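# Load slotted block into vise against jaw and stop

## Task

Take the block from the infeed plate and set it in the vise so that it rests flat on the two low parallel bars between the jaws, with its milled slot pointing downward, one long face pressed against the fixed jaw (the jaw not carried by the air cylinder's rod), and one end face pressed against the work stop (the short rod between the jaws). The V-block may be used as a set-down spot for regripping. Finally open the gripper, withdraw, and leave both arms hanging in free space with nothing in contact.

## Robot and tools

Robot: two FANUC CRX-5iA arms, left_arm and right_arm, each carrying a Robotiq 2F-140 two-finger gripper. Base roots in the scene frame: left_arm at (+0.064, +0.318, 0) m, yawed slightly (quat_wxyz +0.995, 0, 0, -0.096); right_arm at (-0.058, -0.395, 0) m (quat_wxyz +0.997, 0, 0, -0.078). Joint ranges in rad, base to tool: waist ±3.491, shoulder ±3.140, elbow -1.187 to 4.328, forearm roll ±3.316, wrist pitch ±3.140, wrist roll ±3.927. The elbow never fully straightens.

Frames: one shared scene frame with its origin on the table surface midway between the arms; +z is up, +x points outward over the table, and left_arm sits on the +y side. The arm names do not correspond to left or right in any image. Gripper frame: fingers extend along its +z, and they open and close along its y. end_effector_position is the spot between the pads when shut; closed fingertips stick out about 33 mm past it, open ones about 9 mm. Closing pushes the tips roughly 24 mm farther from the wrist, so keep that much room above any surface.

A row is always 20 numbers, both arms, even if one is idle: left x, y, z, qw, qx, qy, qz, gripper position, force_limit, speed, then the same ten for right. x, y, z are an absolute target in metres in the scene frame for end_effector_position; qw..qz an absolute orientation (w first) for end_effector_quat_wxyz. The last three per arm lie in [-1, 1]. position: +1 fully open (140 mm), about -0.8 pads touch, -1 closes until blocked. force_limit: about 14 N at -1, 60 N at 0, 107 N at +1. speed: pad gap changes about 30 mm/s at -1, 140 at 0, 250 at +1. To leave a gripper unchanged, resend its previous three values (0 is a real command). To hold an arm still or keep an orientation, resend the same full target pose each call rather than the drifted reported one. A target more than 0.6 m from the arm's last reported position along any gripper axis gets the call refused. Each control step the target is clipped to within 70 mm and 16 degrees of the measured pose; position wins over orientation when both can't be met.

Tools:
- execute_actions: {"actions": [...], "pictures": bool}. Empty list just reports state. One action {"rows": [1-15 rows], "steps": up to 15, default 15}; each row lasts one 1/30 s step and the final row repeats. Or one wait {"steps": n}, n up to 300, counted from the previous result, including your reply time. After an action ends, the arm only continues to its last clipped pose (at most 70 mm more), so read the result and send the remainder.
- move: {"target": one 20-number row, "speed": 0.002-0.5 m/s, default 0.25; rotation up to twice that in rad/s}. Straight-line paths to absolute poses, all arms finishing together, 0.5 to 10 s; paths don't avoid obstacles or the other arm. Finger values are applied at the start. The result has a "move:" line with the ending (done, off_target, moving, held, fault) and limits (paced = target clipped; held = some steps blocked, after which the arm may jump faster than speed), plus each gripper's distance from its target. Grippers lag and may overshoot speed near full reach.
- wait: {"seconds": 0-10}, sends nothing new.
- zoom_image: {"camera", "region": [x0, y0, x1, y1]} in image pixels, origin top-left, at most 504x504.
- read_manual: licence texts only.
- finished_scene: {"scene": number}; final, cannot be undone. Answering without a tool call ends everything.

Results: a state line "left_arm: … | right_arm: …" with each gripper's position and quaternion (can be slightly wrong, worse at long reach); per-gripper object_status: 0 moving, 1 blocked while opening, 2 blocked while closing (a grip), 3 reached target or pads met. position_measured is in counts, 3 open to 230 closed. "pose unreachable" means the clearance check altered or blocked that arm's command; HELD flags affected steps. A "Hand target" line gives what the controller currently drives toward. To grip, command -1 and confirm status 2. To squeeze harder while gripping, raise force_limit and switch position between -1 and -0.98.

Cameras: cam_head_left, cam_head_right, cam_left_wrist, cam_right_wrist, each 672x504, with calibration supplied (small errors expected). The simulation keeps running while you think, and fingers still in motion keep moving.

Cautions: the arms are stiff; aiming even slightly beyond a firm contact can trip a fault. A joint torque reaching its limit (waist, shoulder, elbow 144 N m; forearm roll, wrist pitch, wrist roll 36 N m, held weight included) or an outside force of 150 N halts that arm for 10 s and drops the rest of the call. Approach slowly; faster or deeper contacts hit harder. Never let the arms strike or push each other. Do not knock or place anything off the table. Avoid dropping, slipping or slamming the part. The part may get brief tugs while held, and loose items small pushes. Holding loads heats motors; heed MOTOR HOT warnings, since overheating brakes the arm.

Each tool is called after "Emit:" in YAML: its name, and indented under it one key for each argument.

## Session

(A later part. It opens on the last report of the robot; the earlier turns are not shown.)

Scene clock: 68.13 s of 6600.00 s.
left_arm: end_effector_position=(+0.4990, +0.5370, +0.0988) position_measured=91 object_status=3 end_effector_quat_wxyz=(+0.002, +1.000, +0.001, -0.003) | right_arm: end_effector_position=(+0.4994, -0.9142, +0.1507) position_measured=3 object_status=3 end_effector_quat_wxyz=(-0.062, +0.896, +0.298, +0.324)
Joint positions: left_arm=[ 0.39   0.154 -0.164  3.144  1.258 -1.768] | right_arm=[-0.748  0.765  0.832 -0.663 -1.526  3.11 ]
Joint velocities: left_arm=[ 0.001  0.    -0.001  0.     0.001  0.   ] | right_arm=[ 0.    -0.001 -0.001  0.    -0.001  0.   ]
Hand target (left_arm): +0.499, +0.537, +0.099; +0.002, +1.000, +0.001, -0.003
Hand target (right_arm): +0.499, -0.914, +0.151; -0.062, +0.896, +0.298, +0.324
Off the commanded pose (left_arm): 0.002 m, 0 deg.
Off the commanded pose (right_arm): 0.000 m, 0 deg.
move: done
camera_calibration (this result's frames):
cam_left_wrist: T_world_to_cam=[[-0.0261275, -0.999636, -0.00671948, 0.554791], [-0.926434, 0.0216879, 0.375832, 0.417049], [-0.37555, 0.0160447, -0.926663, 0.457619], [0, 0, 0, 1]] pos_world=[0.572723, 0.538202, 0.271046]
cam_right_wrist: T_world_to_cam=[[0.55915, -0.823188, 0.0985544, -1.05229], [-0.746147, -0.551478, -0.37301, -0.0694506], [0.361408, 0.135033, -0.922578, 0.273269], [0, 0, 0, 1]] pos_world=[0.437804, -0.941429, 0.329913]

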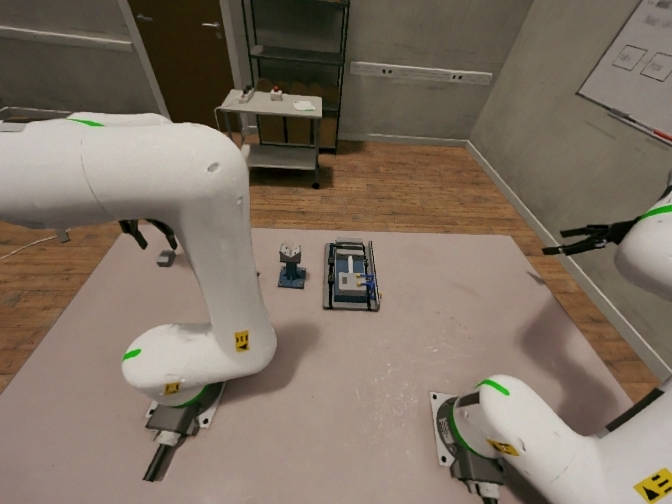

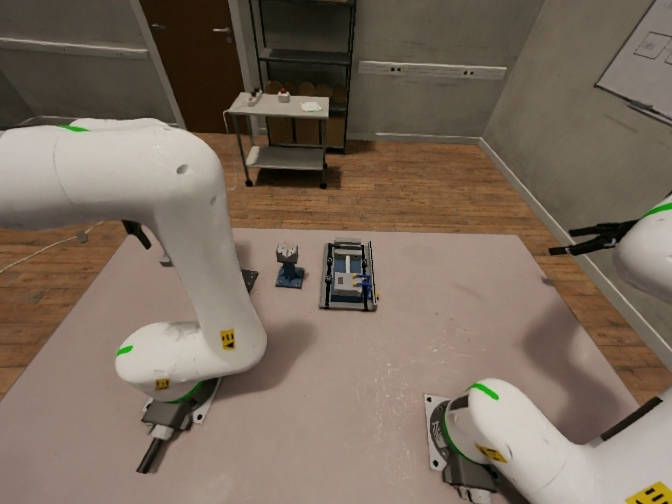

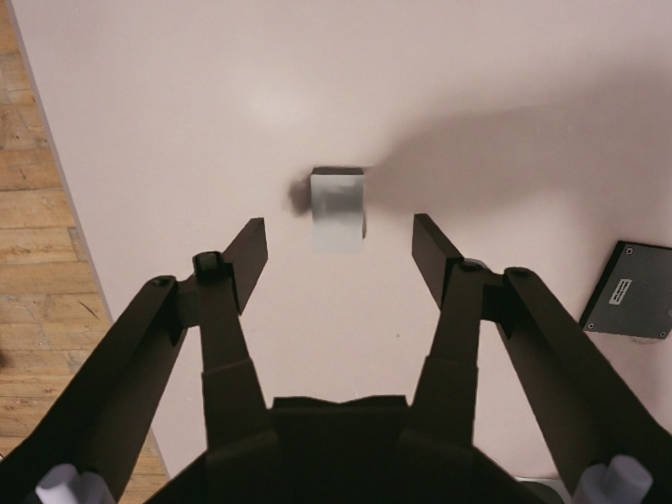

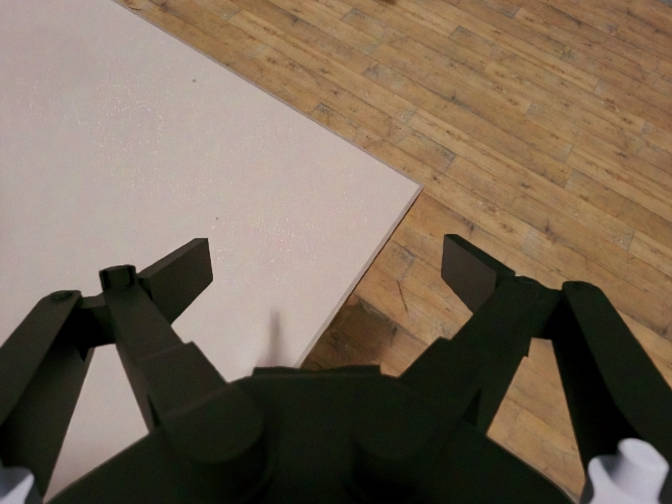

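Emit:
move:
  target: [0.5,0.539,0.046,0,1,0,0,0.3,0,0,0.4994,-0.9142,0.1507,-0.062,0.896,0.298,0.324,1,0,0]
  speed: 0.1

Emit:
move:
  target: [0.5,0.539,0.046,0,1,0,0,-1,0,0,0.4994,-0.9142,0.1507,-0.062,0.896,0.298,0.324,1,0,0]

Emit:
move:
  target: [0.5,0.35,0.27,0,1,0,0,-1,0,0,0.4994,-0.9142,0.1507,-0.062,0.896,0.298,0.324,1,0,0]

Emit:
move:
  target: [0.512,-0.12,0.25,0,0.707,0.707,0,-1,0,0,0.4994,-0.9142,0.1507,-0.062,0.896,0.298,0.324,1,0,0]
  speed: 0.35

Emit:
move:
  target: [0.51,-0.135,0.17,0,0.707,0.707,0,-1,0,0,0.4994,-0.9142,0.1507,-0.062,0.896,0.298,0.324,1,0,0]
  speed: 0.15

Scene clock: 79.97 s of 6600.00 s.
left_arm: end_effector_position=(+0.5000, +0.5390, +0.0461) position_measured=91 object_status=3 end_effector_quat_wxyz=(+0.000, +1.000, -0.000, +0.000) | right_arm: end_effector_position=(+0.4994, -0.9142, +0.1507) position_measured=3 object_status=3 end_effector_quat_wxyz=(-0.062, +0.896, +0.298, +0.324)
Joint positions: left_arm=[ 0.392  0.202 -0.24   3.142  1.128 -1.771] | right_arm=[-0.748  0.765  0.832 -0.663 -1.526  3.11 ]
Joint velocities: left_arm=[-0.     0.001  0.001 -0.     0.001  0.   ] | right_arm=[-0.001 -0.     0.    -0.    -0.    -0.   ]
Hand target (left_arm): +0.500, +0.539, +0.046; +0.000, +1.000, -0.000, +0.000
Hand target (right_arm): +0.499, -0.914, +0.151; -0.062, +0.896, +0.298, +0.324
Off the commanded pose (left_arm): 0.000 m, 0 deg.
Off the commanded pose (right_arm): 0.000 m, 0 deg.
After step 90, 7.97 s passed at rest.
move: done
camera_calibration (this result's frames):
cam_left_wrist: T_world_to_cam=[[-0.0273449, -0.999577, -0.00990731, 0.557128], [-0.928343, 0.0217182, 0.371089, 0.438896], [-0.370717, 0.0193448, -0.928544, 0.405009], [0, 0, 0, 1]] pos_world=[0.572825, 0.539525, 0.218719]
cam_right_wrist: T_world_to_cam=[[0.55915, -0.823188, 0.0985544, -1.05229], [-0.746147, -0.551478, -0.37301, -0.0694506], [0.361408, 0.135033, -0.922578, 0.273269], [0, 0, 0, 1]] pos_world=[0.437804, -0.941429, 0.329913]

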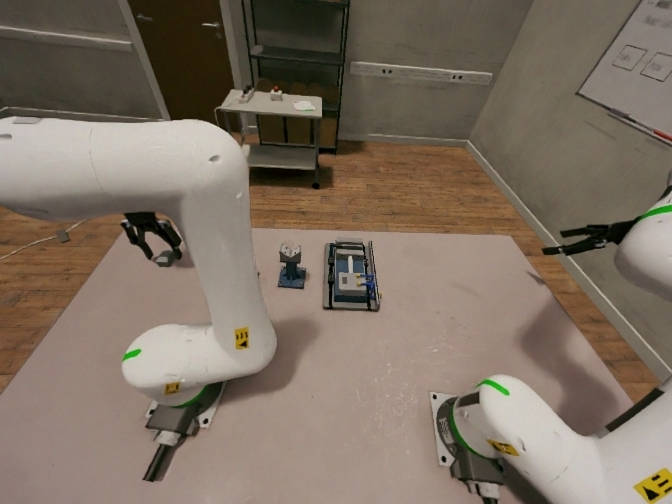

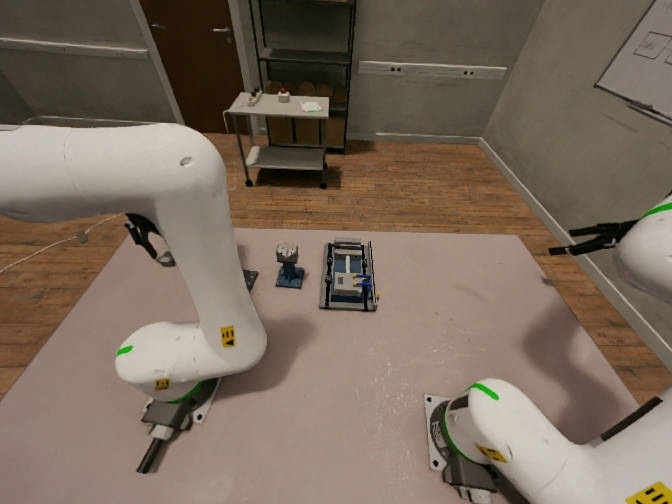

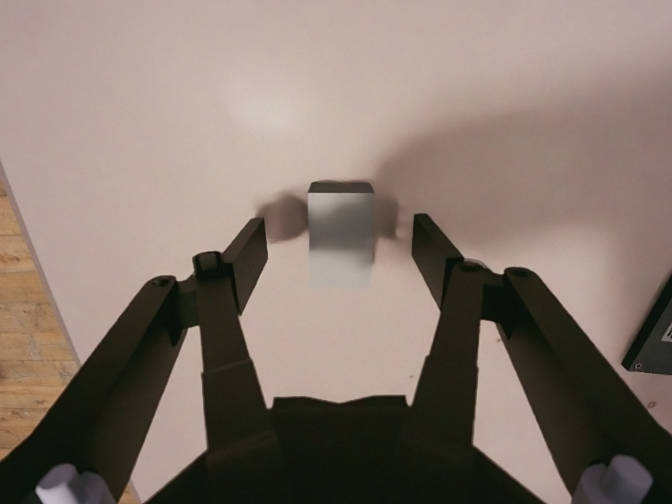

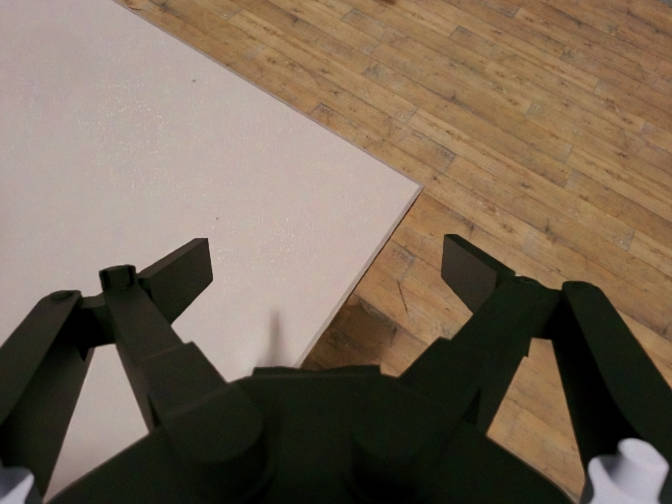

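Scene clock: 80.67 s of 6600.00 s.
left_arm: end_effector_position=(+0.5000, +0.5390, +0.0460) position_measured=178 object_status=2 end_effector_quat_wxyz=(-0.000, +1.000, -0.000, +0.000) | right_arm: end_effector_position=(+0.4994, -0.9142, +0.1507) position_measured=3 object_status=3 end_effector_quat_wxyz=(-0.062, +0.896, +0.298, +0.324)
Joint positions: left_arm=[ 0.392  0.202 -0.24   3.142  1.128 -1.771] | right_arm=[-0.748  0.765  0.832 -0.663 -1.526  3.11 ]
Joint velocities: left_arm=[ 0.    -0.     0.001  0.     0.001 -0.   ] | right_arm=[ 0.    -0.002 -0.001  0.001 -0.    -0.001]
Hand target (left_arm): +0.500, +0.539, +0.046; +0.000, +1.000, -0.000, +0.000
Hand target (right_arm): +0.499, -0.914, +0.151; -0.062, +0.896, +0.298, +0.324
Off the commanded pose (left_arm): 0.000 m, 0 deg.
Off the commanded pose (right_arm): 0.000 m, 0 deg.
move: done
camera_calibration (this result's frames):
cam_left_wrist: T_world_to_cam=[[-0.0273949, -0.999574, -0.0100259, 0.557211], [-0.928325, 0.0217197, 0.371134, 0.438918], [-0.370758, 0.0194745, -0.928525, 0.404918], [0, 0, 0, 1]] pos_world=[0.57285, 0.539555, 0.218666]
cam_right_wrist: T_world_to_cam=[[0.559151, -0.823188, 0.0985546, -1.05229], [-0.746147, -0.551478, -0.37301, -0.0694507], [0.361408, 0.135033, -0.922578, 0.273269], [0, 0, 0, 1]] pos_world=[0.437804, -0.941429, 0.329913]

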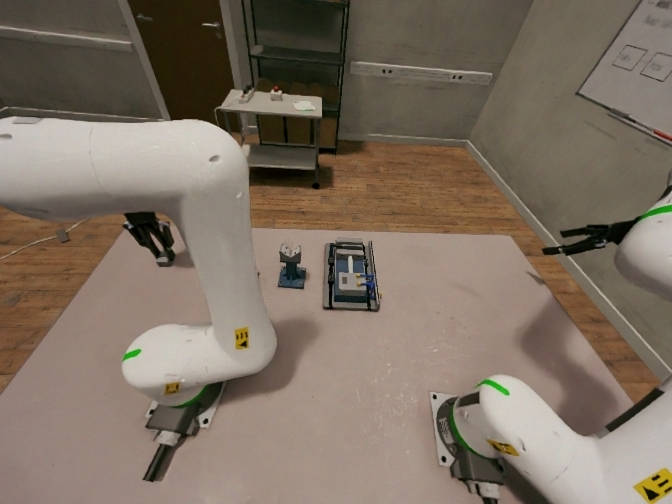

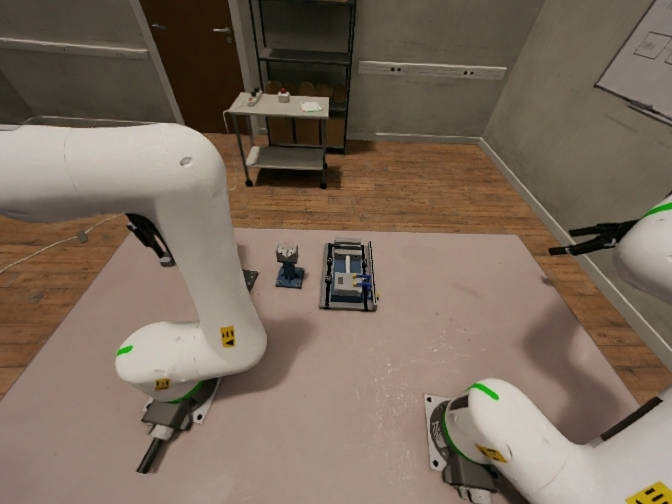

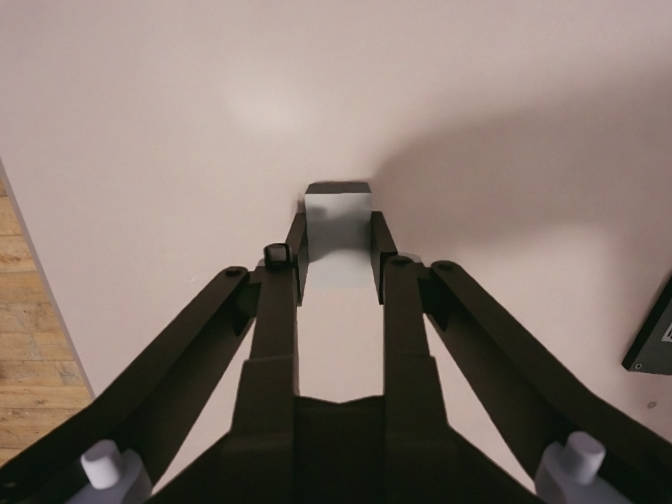

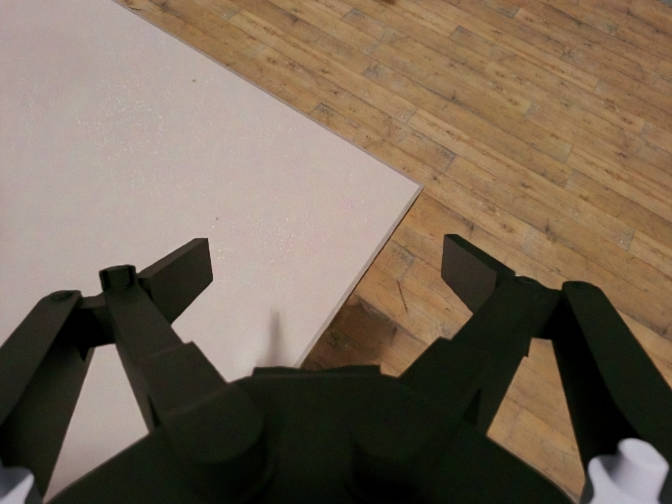

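Scene clock: 82.27 s of 6600.00 s.
left_arm: end_effector_position=(+0.5004, +0.3510, +0.2698) position_measured=178 object_status=2 end_effector_quat_wxyz=(-0.001, +1.000, +0.000, +0.000) | right_arm: end_effector_position=(+0.4994, -0.9142, +0.1507) position_measured=3 object_status=3 end_effector_quat_wxyz=(-0.062, +0.896, +0.298, +0.324)
Joint positions: left_arm=[-0.036 -0.028  0.045  3.14   1.643 -1.342] | right_arm=[-0.748  0.765  0.832 -0.663 -1.526  3.11 ]
Joint velocities: left_arm=[-0.001  0.001  0.001 -0.001 -0.001  0.001] | right_arm=[-0.     0.     0.     0.    -0.001  0.   ]
Hand target (left_arm): +0.500, +0.351, +0.270; -0.001, +1.000, +0.000, +0.000
Hand target (right_arm): +0.499, -0.914, +0.151; -0.062, +0.896, +0.298, +0.324
Off the commanded pose (left_arm): 0.001 m, 0 deg.
Off the commanded pose (right_arm): 0.000 m, 0 deg.
move: done
camera_calibration (this result's frames):
cam_left_wrist: T_world_to_cam=[[-0.0264629, -0.99958, -0.0118427, 0.37157], [-0.928548, 0.0201909, 0.370662, 0.361113], [-0.370267, 0.0208054, -0.928692, 0.615827], [0, 0, 0, 1]] pos_world=[0.573164, 0.35131, 0.442463]
cam_right_wrist: T_world_to_cam=[[0.55915, -0.823188, 0.0985548, -1.05229], [-0.746147, -0.551478, -0.37301, -0.0694506], [0.361408, 0.135032, -0.922578, 0.273268], [0, 0, 0, 1]] pos_world=[0.437804, -0.941429, 0.329913]

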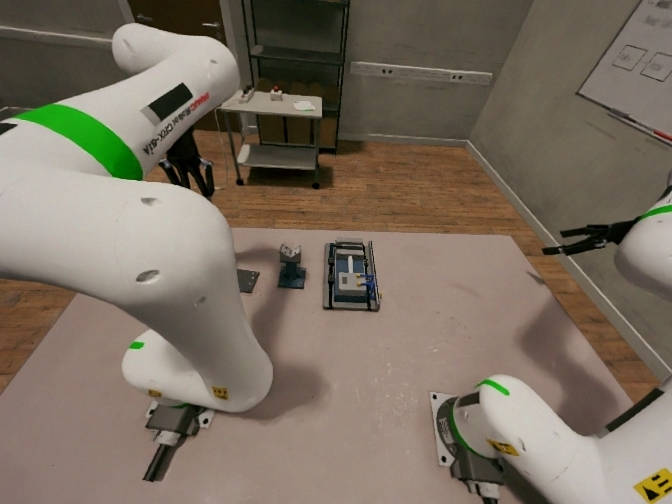

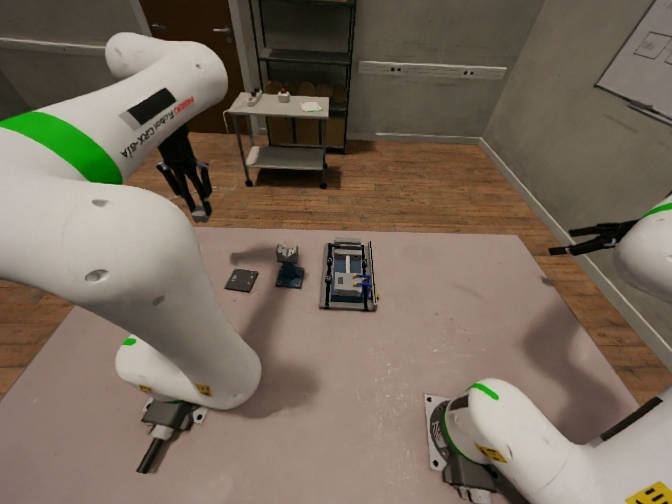

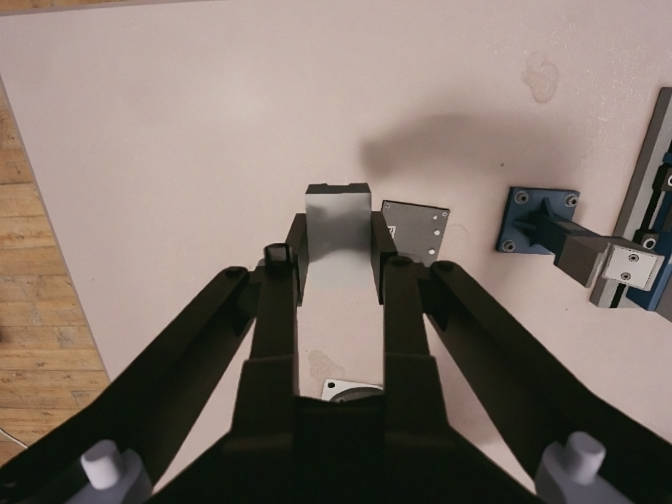

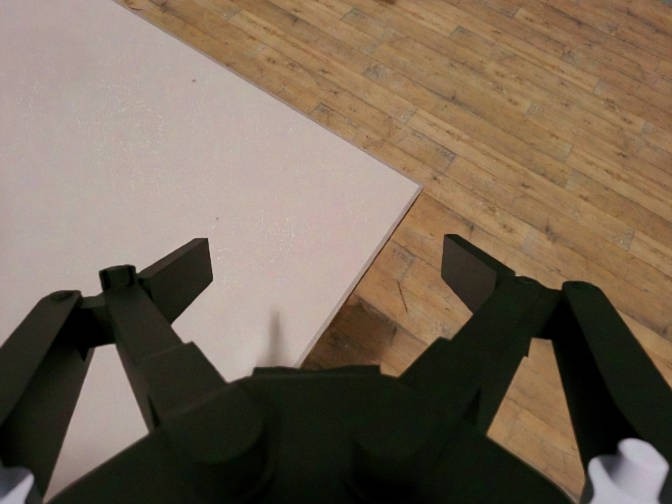

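Scene clock: 84.97 s of 6600.00 s.
left_arm: end_effector_position=(+0.5132, -0.1190, +0.2504) position_measured=178 object_status=2 end_effector_quat_wxyz=(+0.000, +0.707, +0.707, +0.002) | right_arm: end_effector_position=(+0.4994, -0.9142, +0.1507) position_measured=3 object_status=3 end_effector_quat_wxyz=(-0.062, +0.896, +0.298, +0.324)
Joint positions: left_arm=[-0.79   0.473  0.605  3.138  1.703  0.982] | right_arm=[-0.748  0.765  0.832 -0.663 -1.526  3.11 ]
Joint velocities: left_arm=[0.    0.002 0.003 0.002 0.002 0.   ] | right_arm=[ 0.001  0.     0.001 -0.     0.    -0.   ]
Hand target (left_arm): +0.513, -0.119, +0.250; +0.000, +0.707, +0.707, +0.002
Hand target (right_arm): +0.499, -0.914, +0.151; -0.062, +0.896, +0.298, +0.324
Off the commanded pose (left_arm): 0.002 m, 0 deg.
Off the commanded pose (right_arm): 0.000 m, 0 deg.
move: done
camera_calibration (this result's frames):
cam_left_wrist: T_world_to_cam=[[0.999601, -0.0272496, -0.00737229, -0.51015], [-0.0226011, -0.92901, 0.369364, -0.187919], [-0.016914, -0.369051, -0.929255, 0.384749], [0, 0, 0, 1]] pos_world=[0.512207, -0.0464877, 0.42318]
cam_right_wrist: T_world_to_cam=[[0.55915, -0.823188, 0.0985545, -1.05229], [-0.746147, -0.551478, -0.37301, -0.0694503], [0.361408, 0.135033, -0.922578, 0.273269], [0, 0, 0, 1]] pos_world=[0.437804, -0.941429, 0.329913]

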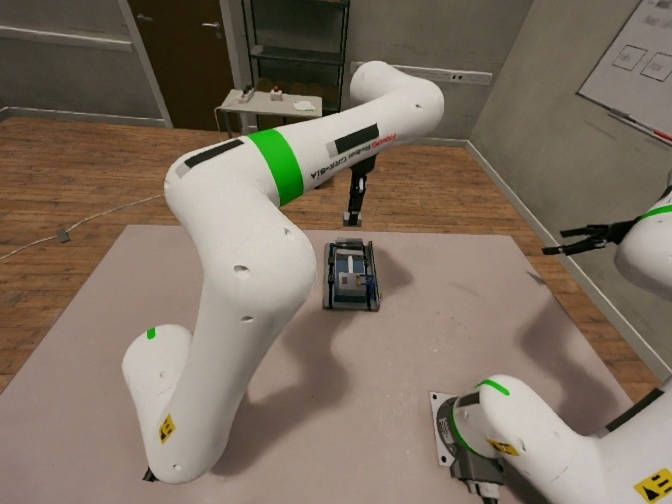

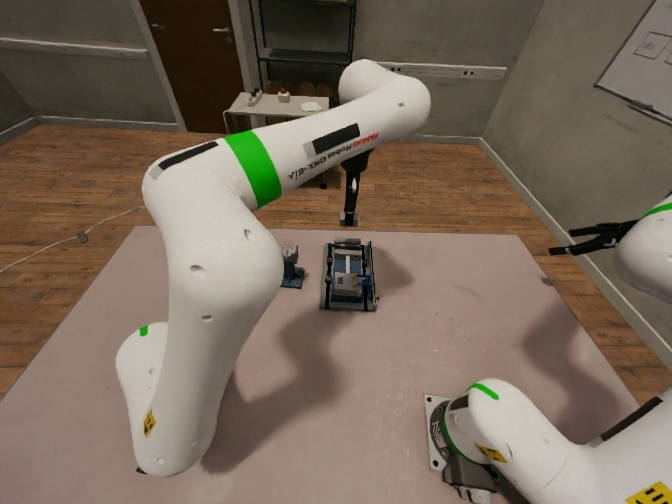

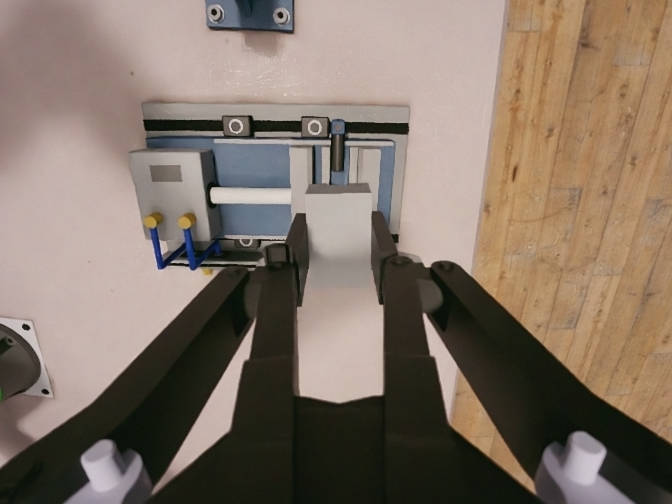

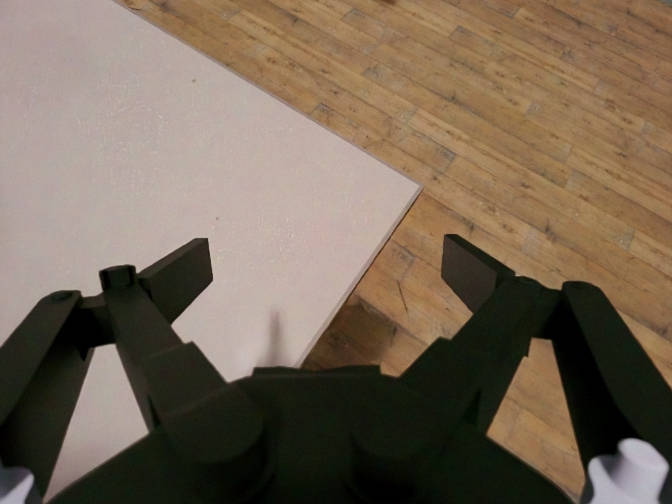

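Scene clock: 85.87 s of 6600.00 s.
left_arm: end_effector_position=(+0.5100, -0.1349, +0.1701) position_measured=178 object_status=2 end_effector_quat_wxyz=(+0.000, +0.707, +0.707, +0.000) | right_arm: end_effector_position=(+0.4994, -0.9142, +0.1507) position_measured=3 object_status=3 end_effector_quat_wxyz=(-0.062, +0.896, +0.298, +0.324)
Joint positions: left_arm=[-0.807  0.489  0.442  3.142  1.523  0.999] | right_arm=[-0.748  0.765  0.832 -0.663 -1.526  3.11 ]
Joint velocities: left_arm=[-0.001  0.001 -0.    -0.001  0.002  0.   ] | right_arm=[-0.     0.    -0.002 -0.    -0.     0.   ]
Hand target (left_arm): +0.510, -0.135, +0.170; +0.000, +0.707, +0.707, +0.000
Hand target (right_arm): +0.499, -0.914, +0.151; -0.062, +0.896, +0.298, +0.324
Off the commanded pose (left_arm): 0.000 m, 0 deg.
Off the commanded pose (right_arm): 0.000 m, 0 deg.
move: done
camera_calibration (this result's frames):
cam_left_wrist: T_world_to_cam=[[0.999575, -0.0274191, -0.00987157, -0.507547], [-0.0217982, -0.9283, 0.371193, -0.173712], [-0.0193416, -0.370821, -0.928503, 0.305022], [0, 0, 0, 1]] pos_world=[0.509445, -0.062065, 0.342685]
cam_right_wrist: T_world_to_cam=[[0.55915, -0.823188, 0.0985546, -1.05229], [-0.746147, -0.551478, -0.37301, -0.0694505], [0.361408, 0.135033, -0.922578, 0.273268], [0, 0, 0, 1]] pos_world=[0.437804, -0.941429, 0.329913]

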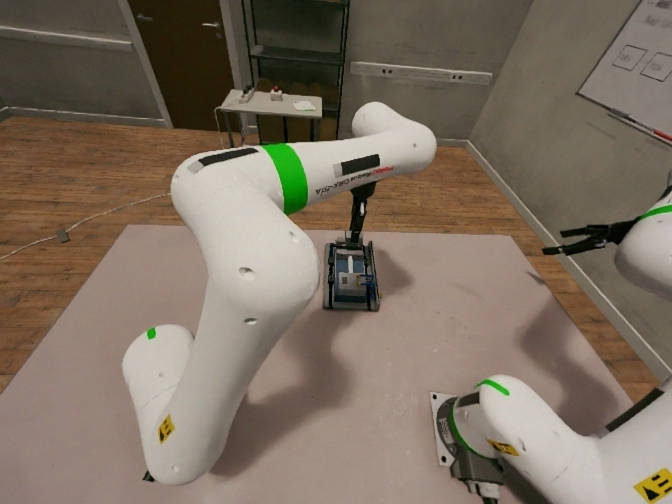

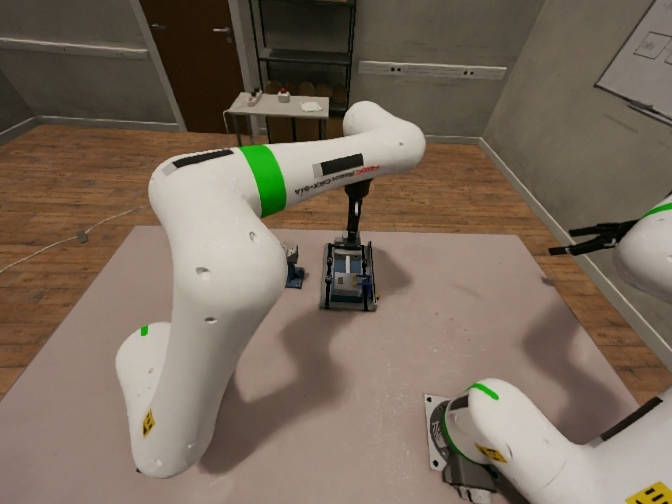

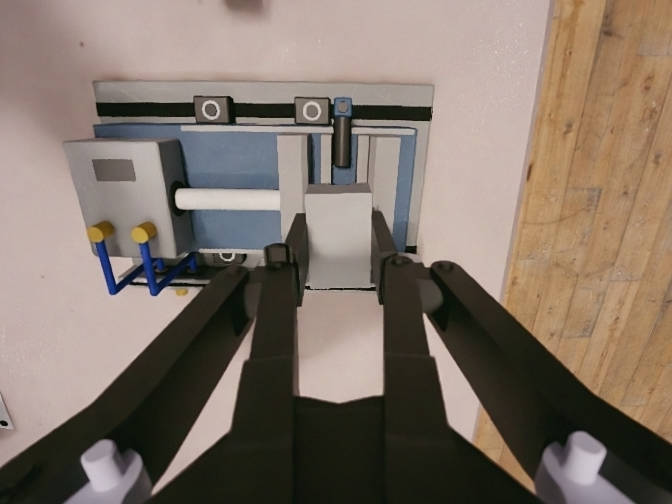

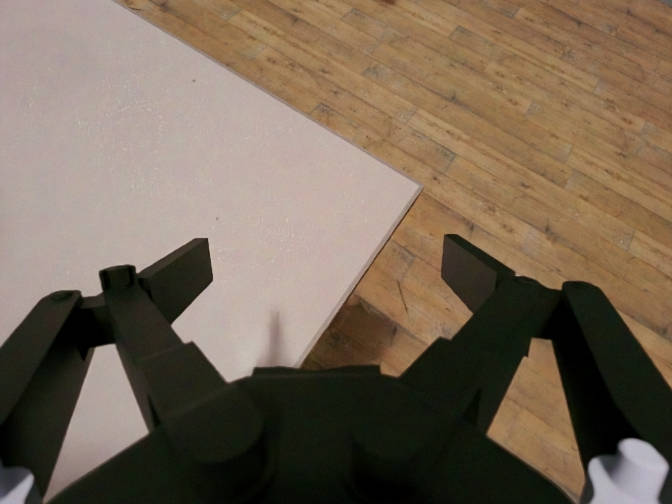

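Emit:
move:
  target: [0.511,-0.136,0.13,0,0.707,0.707,0,-1,0,0,0.4994,-0.9142,0.1507,-0.062,0.896,0.298,0.324,1,0,0]
  speed: 0.03

Emit:
move:
  target: [0.511,-0.136,0.13,0,0.707,0.707,0,0.9,-1,-0.3,0.4994,-0.9142,0.1507,-0.062,0.896,0.298,0.324,1,0,0]

Emit:
move:
  target: [0.514,-0.115,0.128,0,1,0,0,0.9,-1,-0.3,0.4994,-0.9142,0.1507,-0.062,0.896,0.298,0.324,1,0,0]
  speed: 0.4

Emit:
move:
  target: [0.514,-0.115,0.127,0,1,0,0,0.1,-1,-0.9,0.4994,-0.9142,0.1507,-0.062,0.896,0.298,0.324,1,0,0]

Scene clock: 93.63 s of 6600.00 s.
left_arm: end_effector_position=(+0.5110, -0.1360, +0.1300) position_measured=178 object_status=2 end_effector_quat_wxyz=(-0.000, +0.707, +0.707, -0.000) | right_arm: end_effector_position=(+0.4994, -0.9142, +0.1507) position_measured=3 object_status=3 end_effector_quat_wxyz=(-0.062, +0.896, +0.298, +0.324)
Joint positions: left_arm=[-0.806  0.503  0.368  3.142  1.436  0.999] | right_arm=[-0.748  0.765  0.832 -0.663 -1.526  3.11 ]
Joint velocities: left_arm=[-0.    -0.001 -0.001 -0.     0.002 -0.001] | right_arm=[ 0.    -0.     0.     0.001  0.     0.   ]
Hand target (left_arm): +0.511, -0.136, +0.130; -0.000, +0.707, +0.707, -0.000
Hand target (right_arm): +0.499, -0.914, +0.151; -0.062, +0.896, +0.298, +0.324
Off the commanded pose (left_arm): 0.000 m, 0 deg.
Off the commanded pose (right_arm): 0.000 m, 0 deg.
After step 90, 3.17 s passed at rest.
move: done
camera_calibration (this result's frames):
cam_left_wrist: T_world_to_cam=[[0.999577, -0.027292, -0.0100156, -0.508899], [-0.0216269, -0.928308, 0.371183, -0.159888], [-0.0194279, -0.370809, -0.928506, 0.267527], [0, 0, 0, 1]] pos_world=[0.510423, -0.0631123, 0.302651]
cam_right_wrist: T_world_to_cam=[[0.55915, -0.823188, 0.0985546, -1.05229], [-0.746148, -0.551479, -0.373008, -0.0694519], [0.361406, 0.135031, -0.922579, 0.273268], [0, 0, 0, 1]] pos_world=[0.437804, -0.941429, 0.329913]

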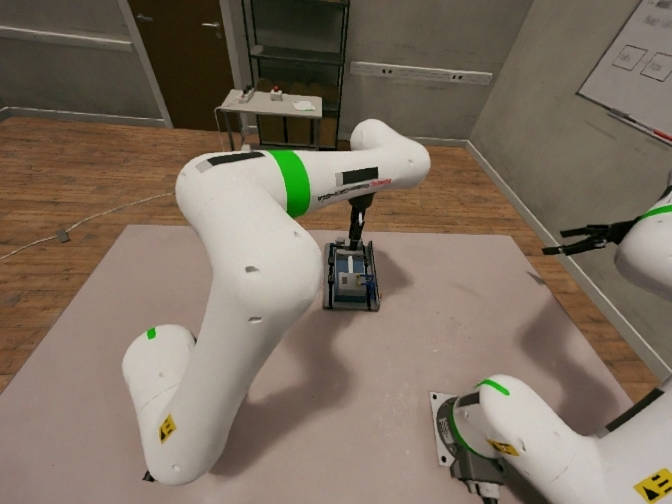

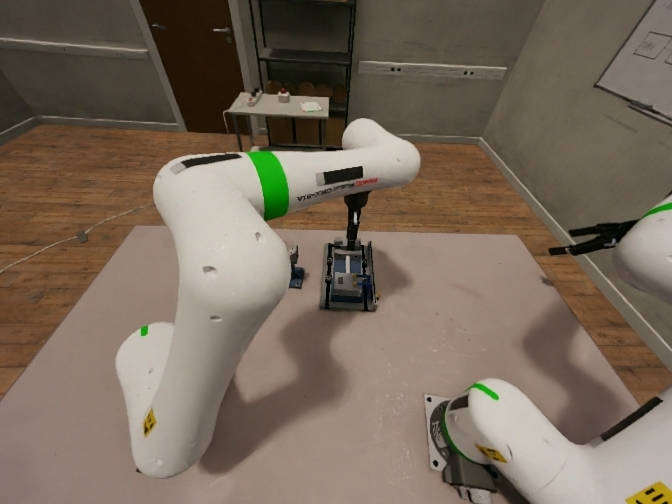

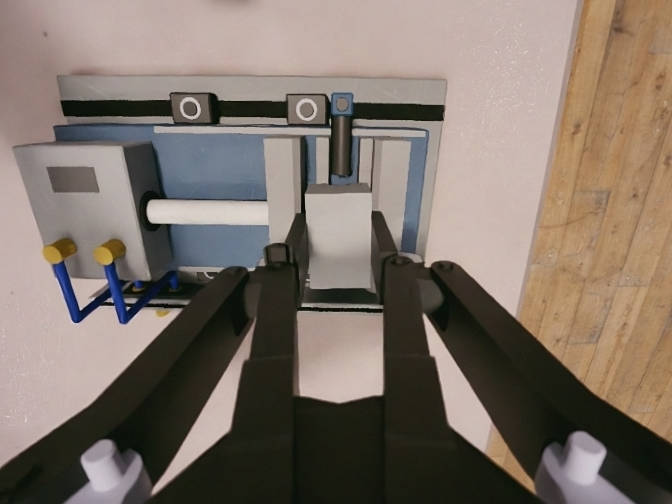

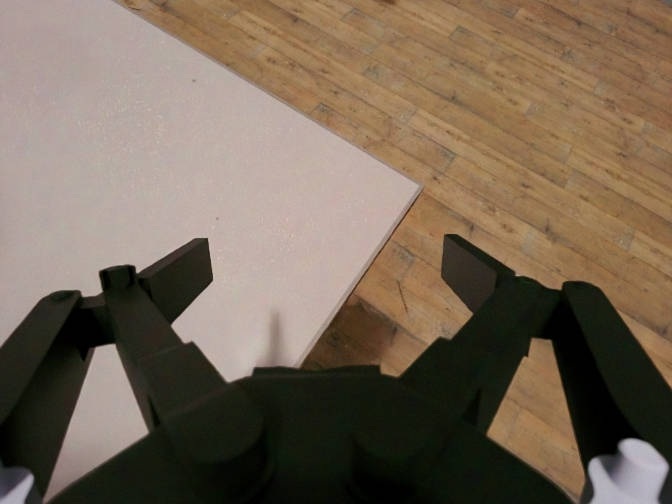

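Scene clock: 94.80 s of 6600.00 s.
left_arm: end_effector_position=(+0.5110, -0.1360, +0.1300) position_measured=16 object_status=0 end_effector_quat_wxyz=(-0.000, +0.707, +0.707, +0.000) | right_arm: end_effector_position=(+0.4994, -0.9142, +0.1507) position_measured=3 object_status=3 end_effector_quat_wxyz=(-0.062, +0.896, +0.298, +0.324)
Joint positions: left_arm=[-0.806  0.503  0.368  3.142  1.436  0.999] | right_arm=[-0.748  0.765  0.832 -0.663 -1.526  3.11 ]
Joint velocities: left_arm=[ 0.     0.     0.001 -0.    -0.001 -0.   ] | right_arm=[-0.     0.    -0.001  0.    -0.     0.   ]
Hand target (left_arm): +0.511, -0.136, +0.130; +0.000, +0.707, +0.707, -0.000
Hand target (right_arm): +0.499, -0.914, +0.151; -0.062, +0.896, +0.298, +0.324
Off the commanded pose (left_arm): 0.000 m, 0 deg.
Off the commanded pose (right_arm): 0.000 m, 0 deg.
move: done
camera_calibration (this result's frames):
cam_left_wrist: T_world_to_cam=[[0.999578, -0.0272898, -0.00996221, -0.508952], [-0.0216455, -0.928324, 0.371142, -0.159878], [-0.0193765, -0.37077, -0.928523, 0.267487], [0, 0, 0, 1]] pos_world=[0.510459, -0.0631322, 0.302635]
cam_right_wrist: T_world_to_cam=[[0.559151, -0.823187, 0.0985549, -1.05229], [-0.746147, -0.551479, -0.373008, -0.0694521], [0.361406, 0.135031, -0.922579, 0.273268], [0, 0, 0, 1]] pos_world=[0.437804, -0.941429, 0.329913]

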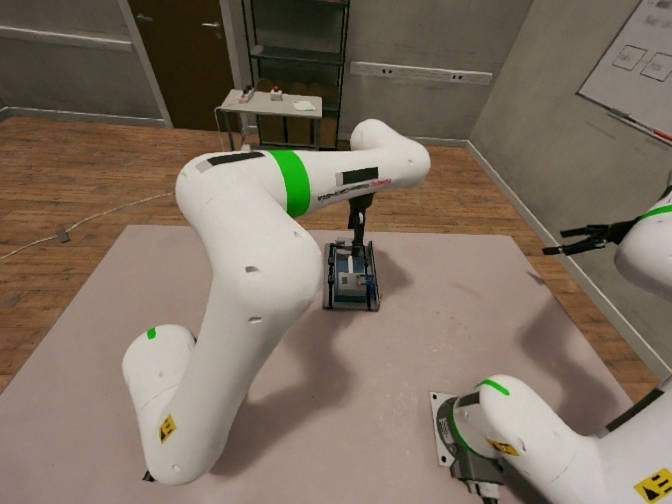

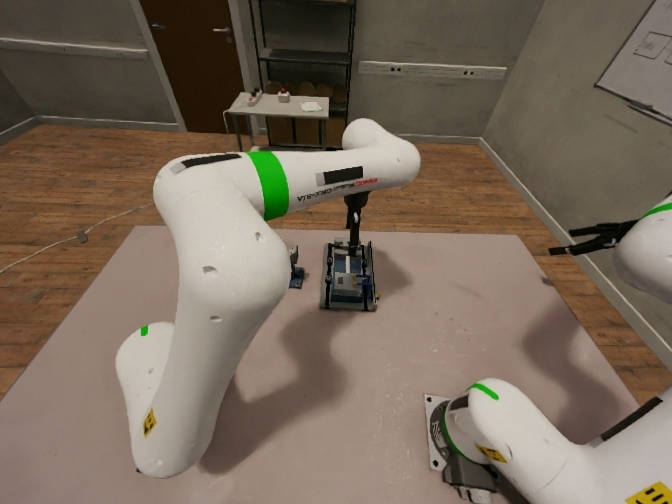

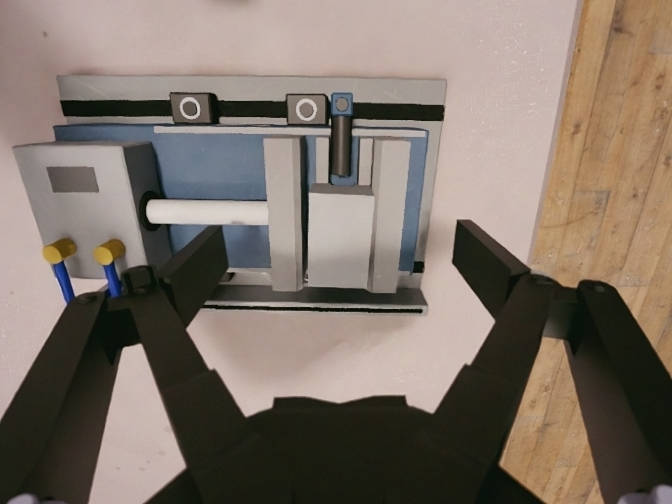

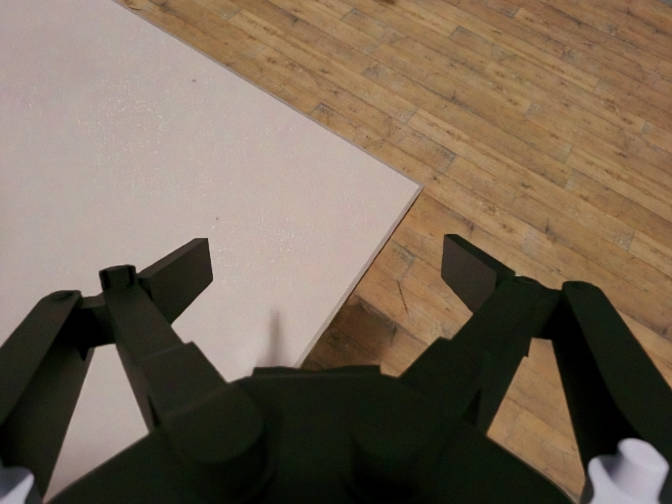

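Scene clock: 97.20 s of 6600.00 s.
left_arm: end_effector_position=(+0.5139, -0.1150, +0.1281) position_measured=16 object_status=3 end_effector_quat_wxyz=(+0.000, +1.000, +0.000, -0.000) | right_arm: end_effector_position=(+0.4994, -0.9142, +0.1507) position_measured=3 object_status=3 end_effector_quat_wxyz=(-0.062, +0.896, +0.298, +0.324)
Joint positions: left_arm=[-0.784  0.47   0.317  3.142  1.417 -0.595] | right_arm=[-0.748  0.765  0.832 -0.663 -1.526  3.11 ]
Joint velocities: left_arm=[ 0.    -0.001  0.001  0.     0.002 -0.001] | right_arm=[-0.     0.001  0.002  0.     0.     0.   ]
Hand target (left_arm): +0.514, -0.115, +0.128; +0.000, +1.000, -0.000, -0.000
Hand target (right_arm): +0.499, -0.914, +0.151; -0.062, +0.896, +0.298, +0.324
Off the commanded pose (left_arm): 0.000 m, 0 deg.
Off the commanded pose (right_arm): 0.000 m, 0 deg.
move: done
camera_calibration (this result's frames):
cam_left_wrist: T_world_to_cam=[[-0.0271753, -0.999582, -0.00985086, -0.0954482], [-0.928312, 0.0215798, 0.371176, 0.435581], [-0.370808, 0.0192315, -0.92851, 0.498977], [0, 0, 0, 1]] pos_world=[0.586785, -0.114404, 0.300687]
cam_right_wrist: T_world_to_cam=[[0.55915, -0.823188, 0.098555, -1.05229], [-0.746148, -0.551479, -0.373008, -0.0694518], [0.361406, 0.135031, -0.922579, 0.273268], [0, 0, 0, 1]] pos_world=[0.437804, -0.941429, 0.329913]

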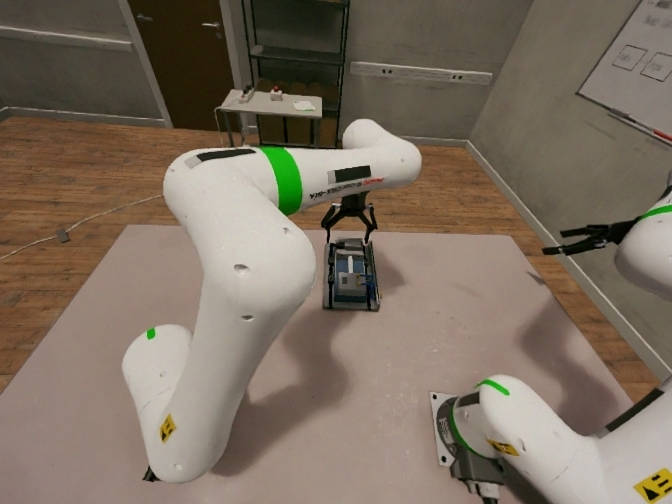

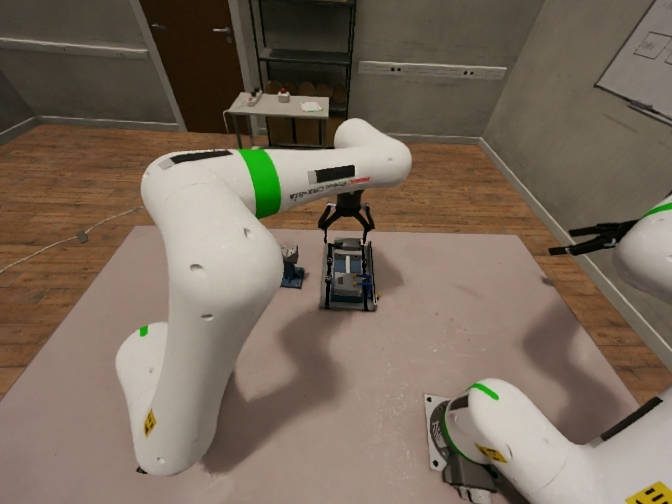

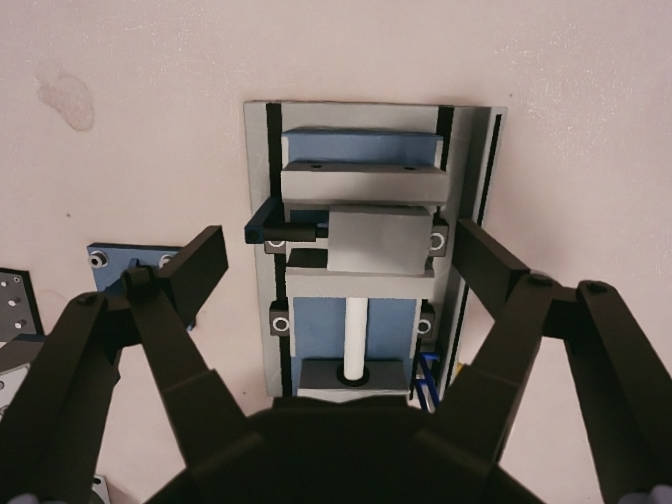

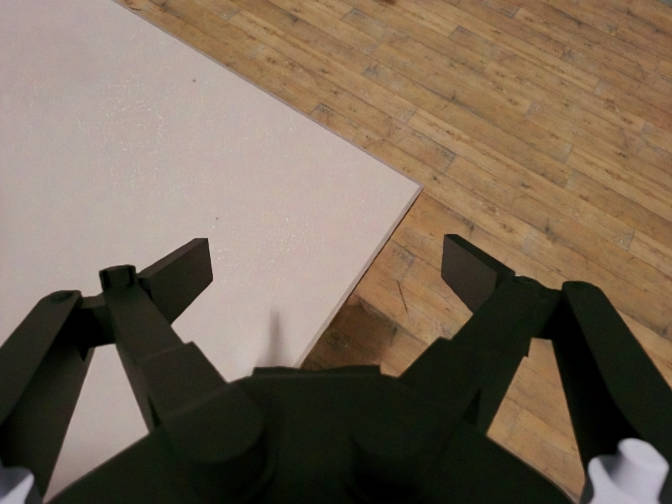

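Scene clock: 98.63 s of 6600.00 s.
left_arm: end_effector_position=(+0.5140, -0.1151, +0.1271) position_measured=96 object_status=2 end_effector_quat_wxyz=(+0.000, +1.000, +0.000, +0.000) | right_arm: end_effector_position=(+0.4994, -0.9142, +0.1507) position_measured=3 object_status=3 end_effector_quat_wxyz=(-0.062, +0.896, +0.298, +0.324)
Joint positions: left_arm=[-0.784  0.471  0.315  3.142  1.415 -0.595] | right_arm=[-0.748  0.765  0.832 -0.663 -1.526  3.11 ]
Joint velocities: left_arm=[-0.     0.    -0.001 -0.     0.001 -0.   ] | right_arm=[-0.    -0.     0.001  0.     0.001  0.   ]
Hand target (left_arm): +0.514, -0.115, +0.127; +0.000, +1.000, -0.000, -0.000
Hand target (right_arm): +0.499, -0.914, +0.151; -0.062, +0.896, +0.298, +0.324
Off the commanded pose (left_arm): 0.000 m, 0 deg.
Off the commanded pose (right_arm): 0.000 m, 0 deg.
move: done
camera_calibration (this result's frames):
cam_left_wrist: T_world_to_cam=[[-0.0271732, -0.999584, -0.00961888, -0.0956372], [-0.92835, 0.0216659, 0.371075, 0.436096], [-0.370713, 0.019013, -0.928553, 0.498037], [0, 0, 0, 1]] pos_world=[0.586879, -0.114515, 0.29971]
cam_right_wrist: T_world_to_cam=[[0.55915, -0.823188, 0.0985548, -1.05229], [-0.746148, -0.551479, -0.373008, -0.0694517], [0.361406, 0.135031, -0.922579, 0.273268], [0, 0, 0, 1]] pos_world=[0.437804, -0.941429, 0.329913]

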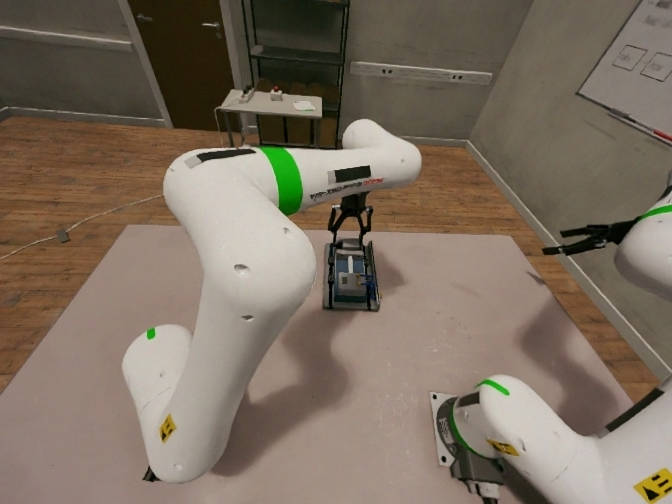

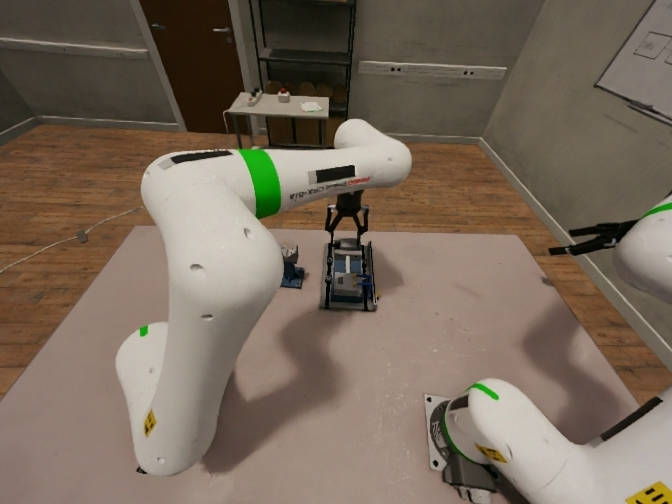

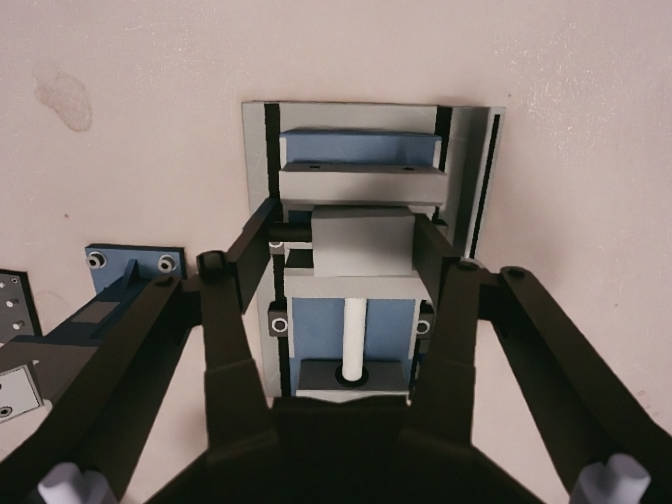

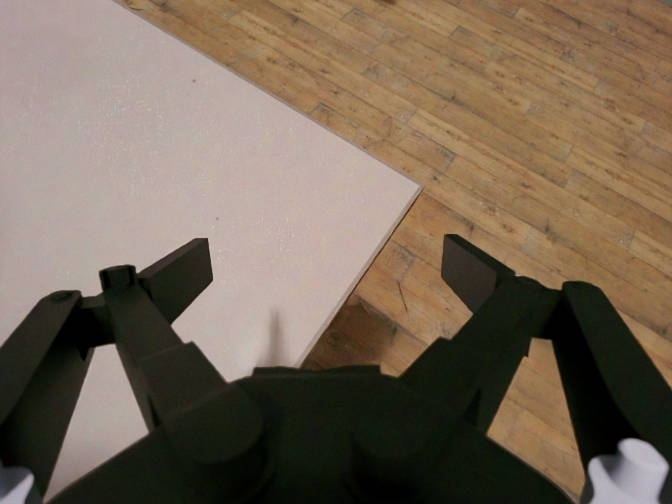

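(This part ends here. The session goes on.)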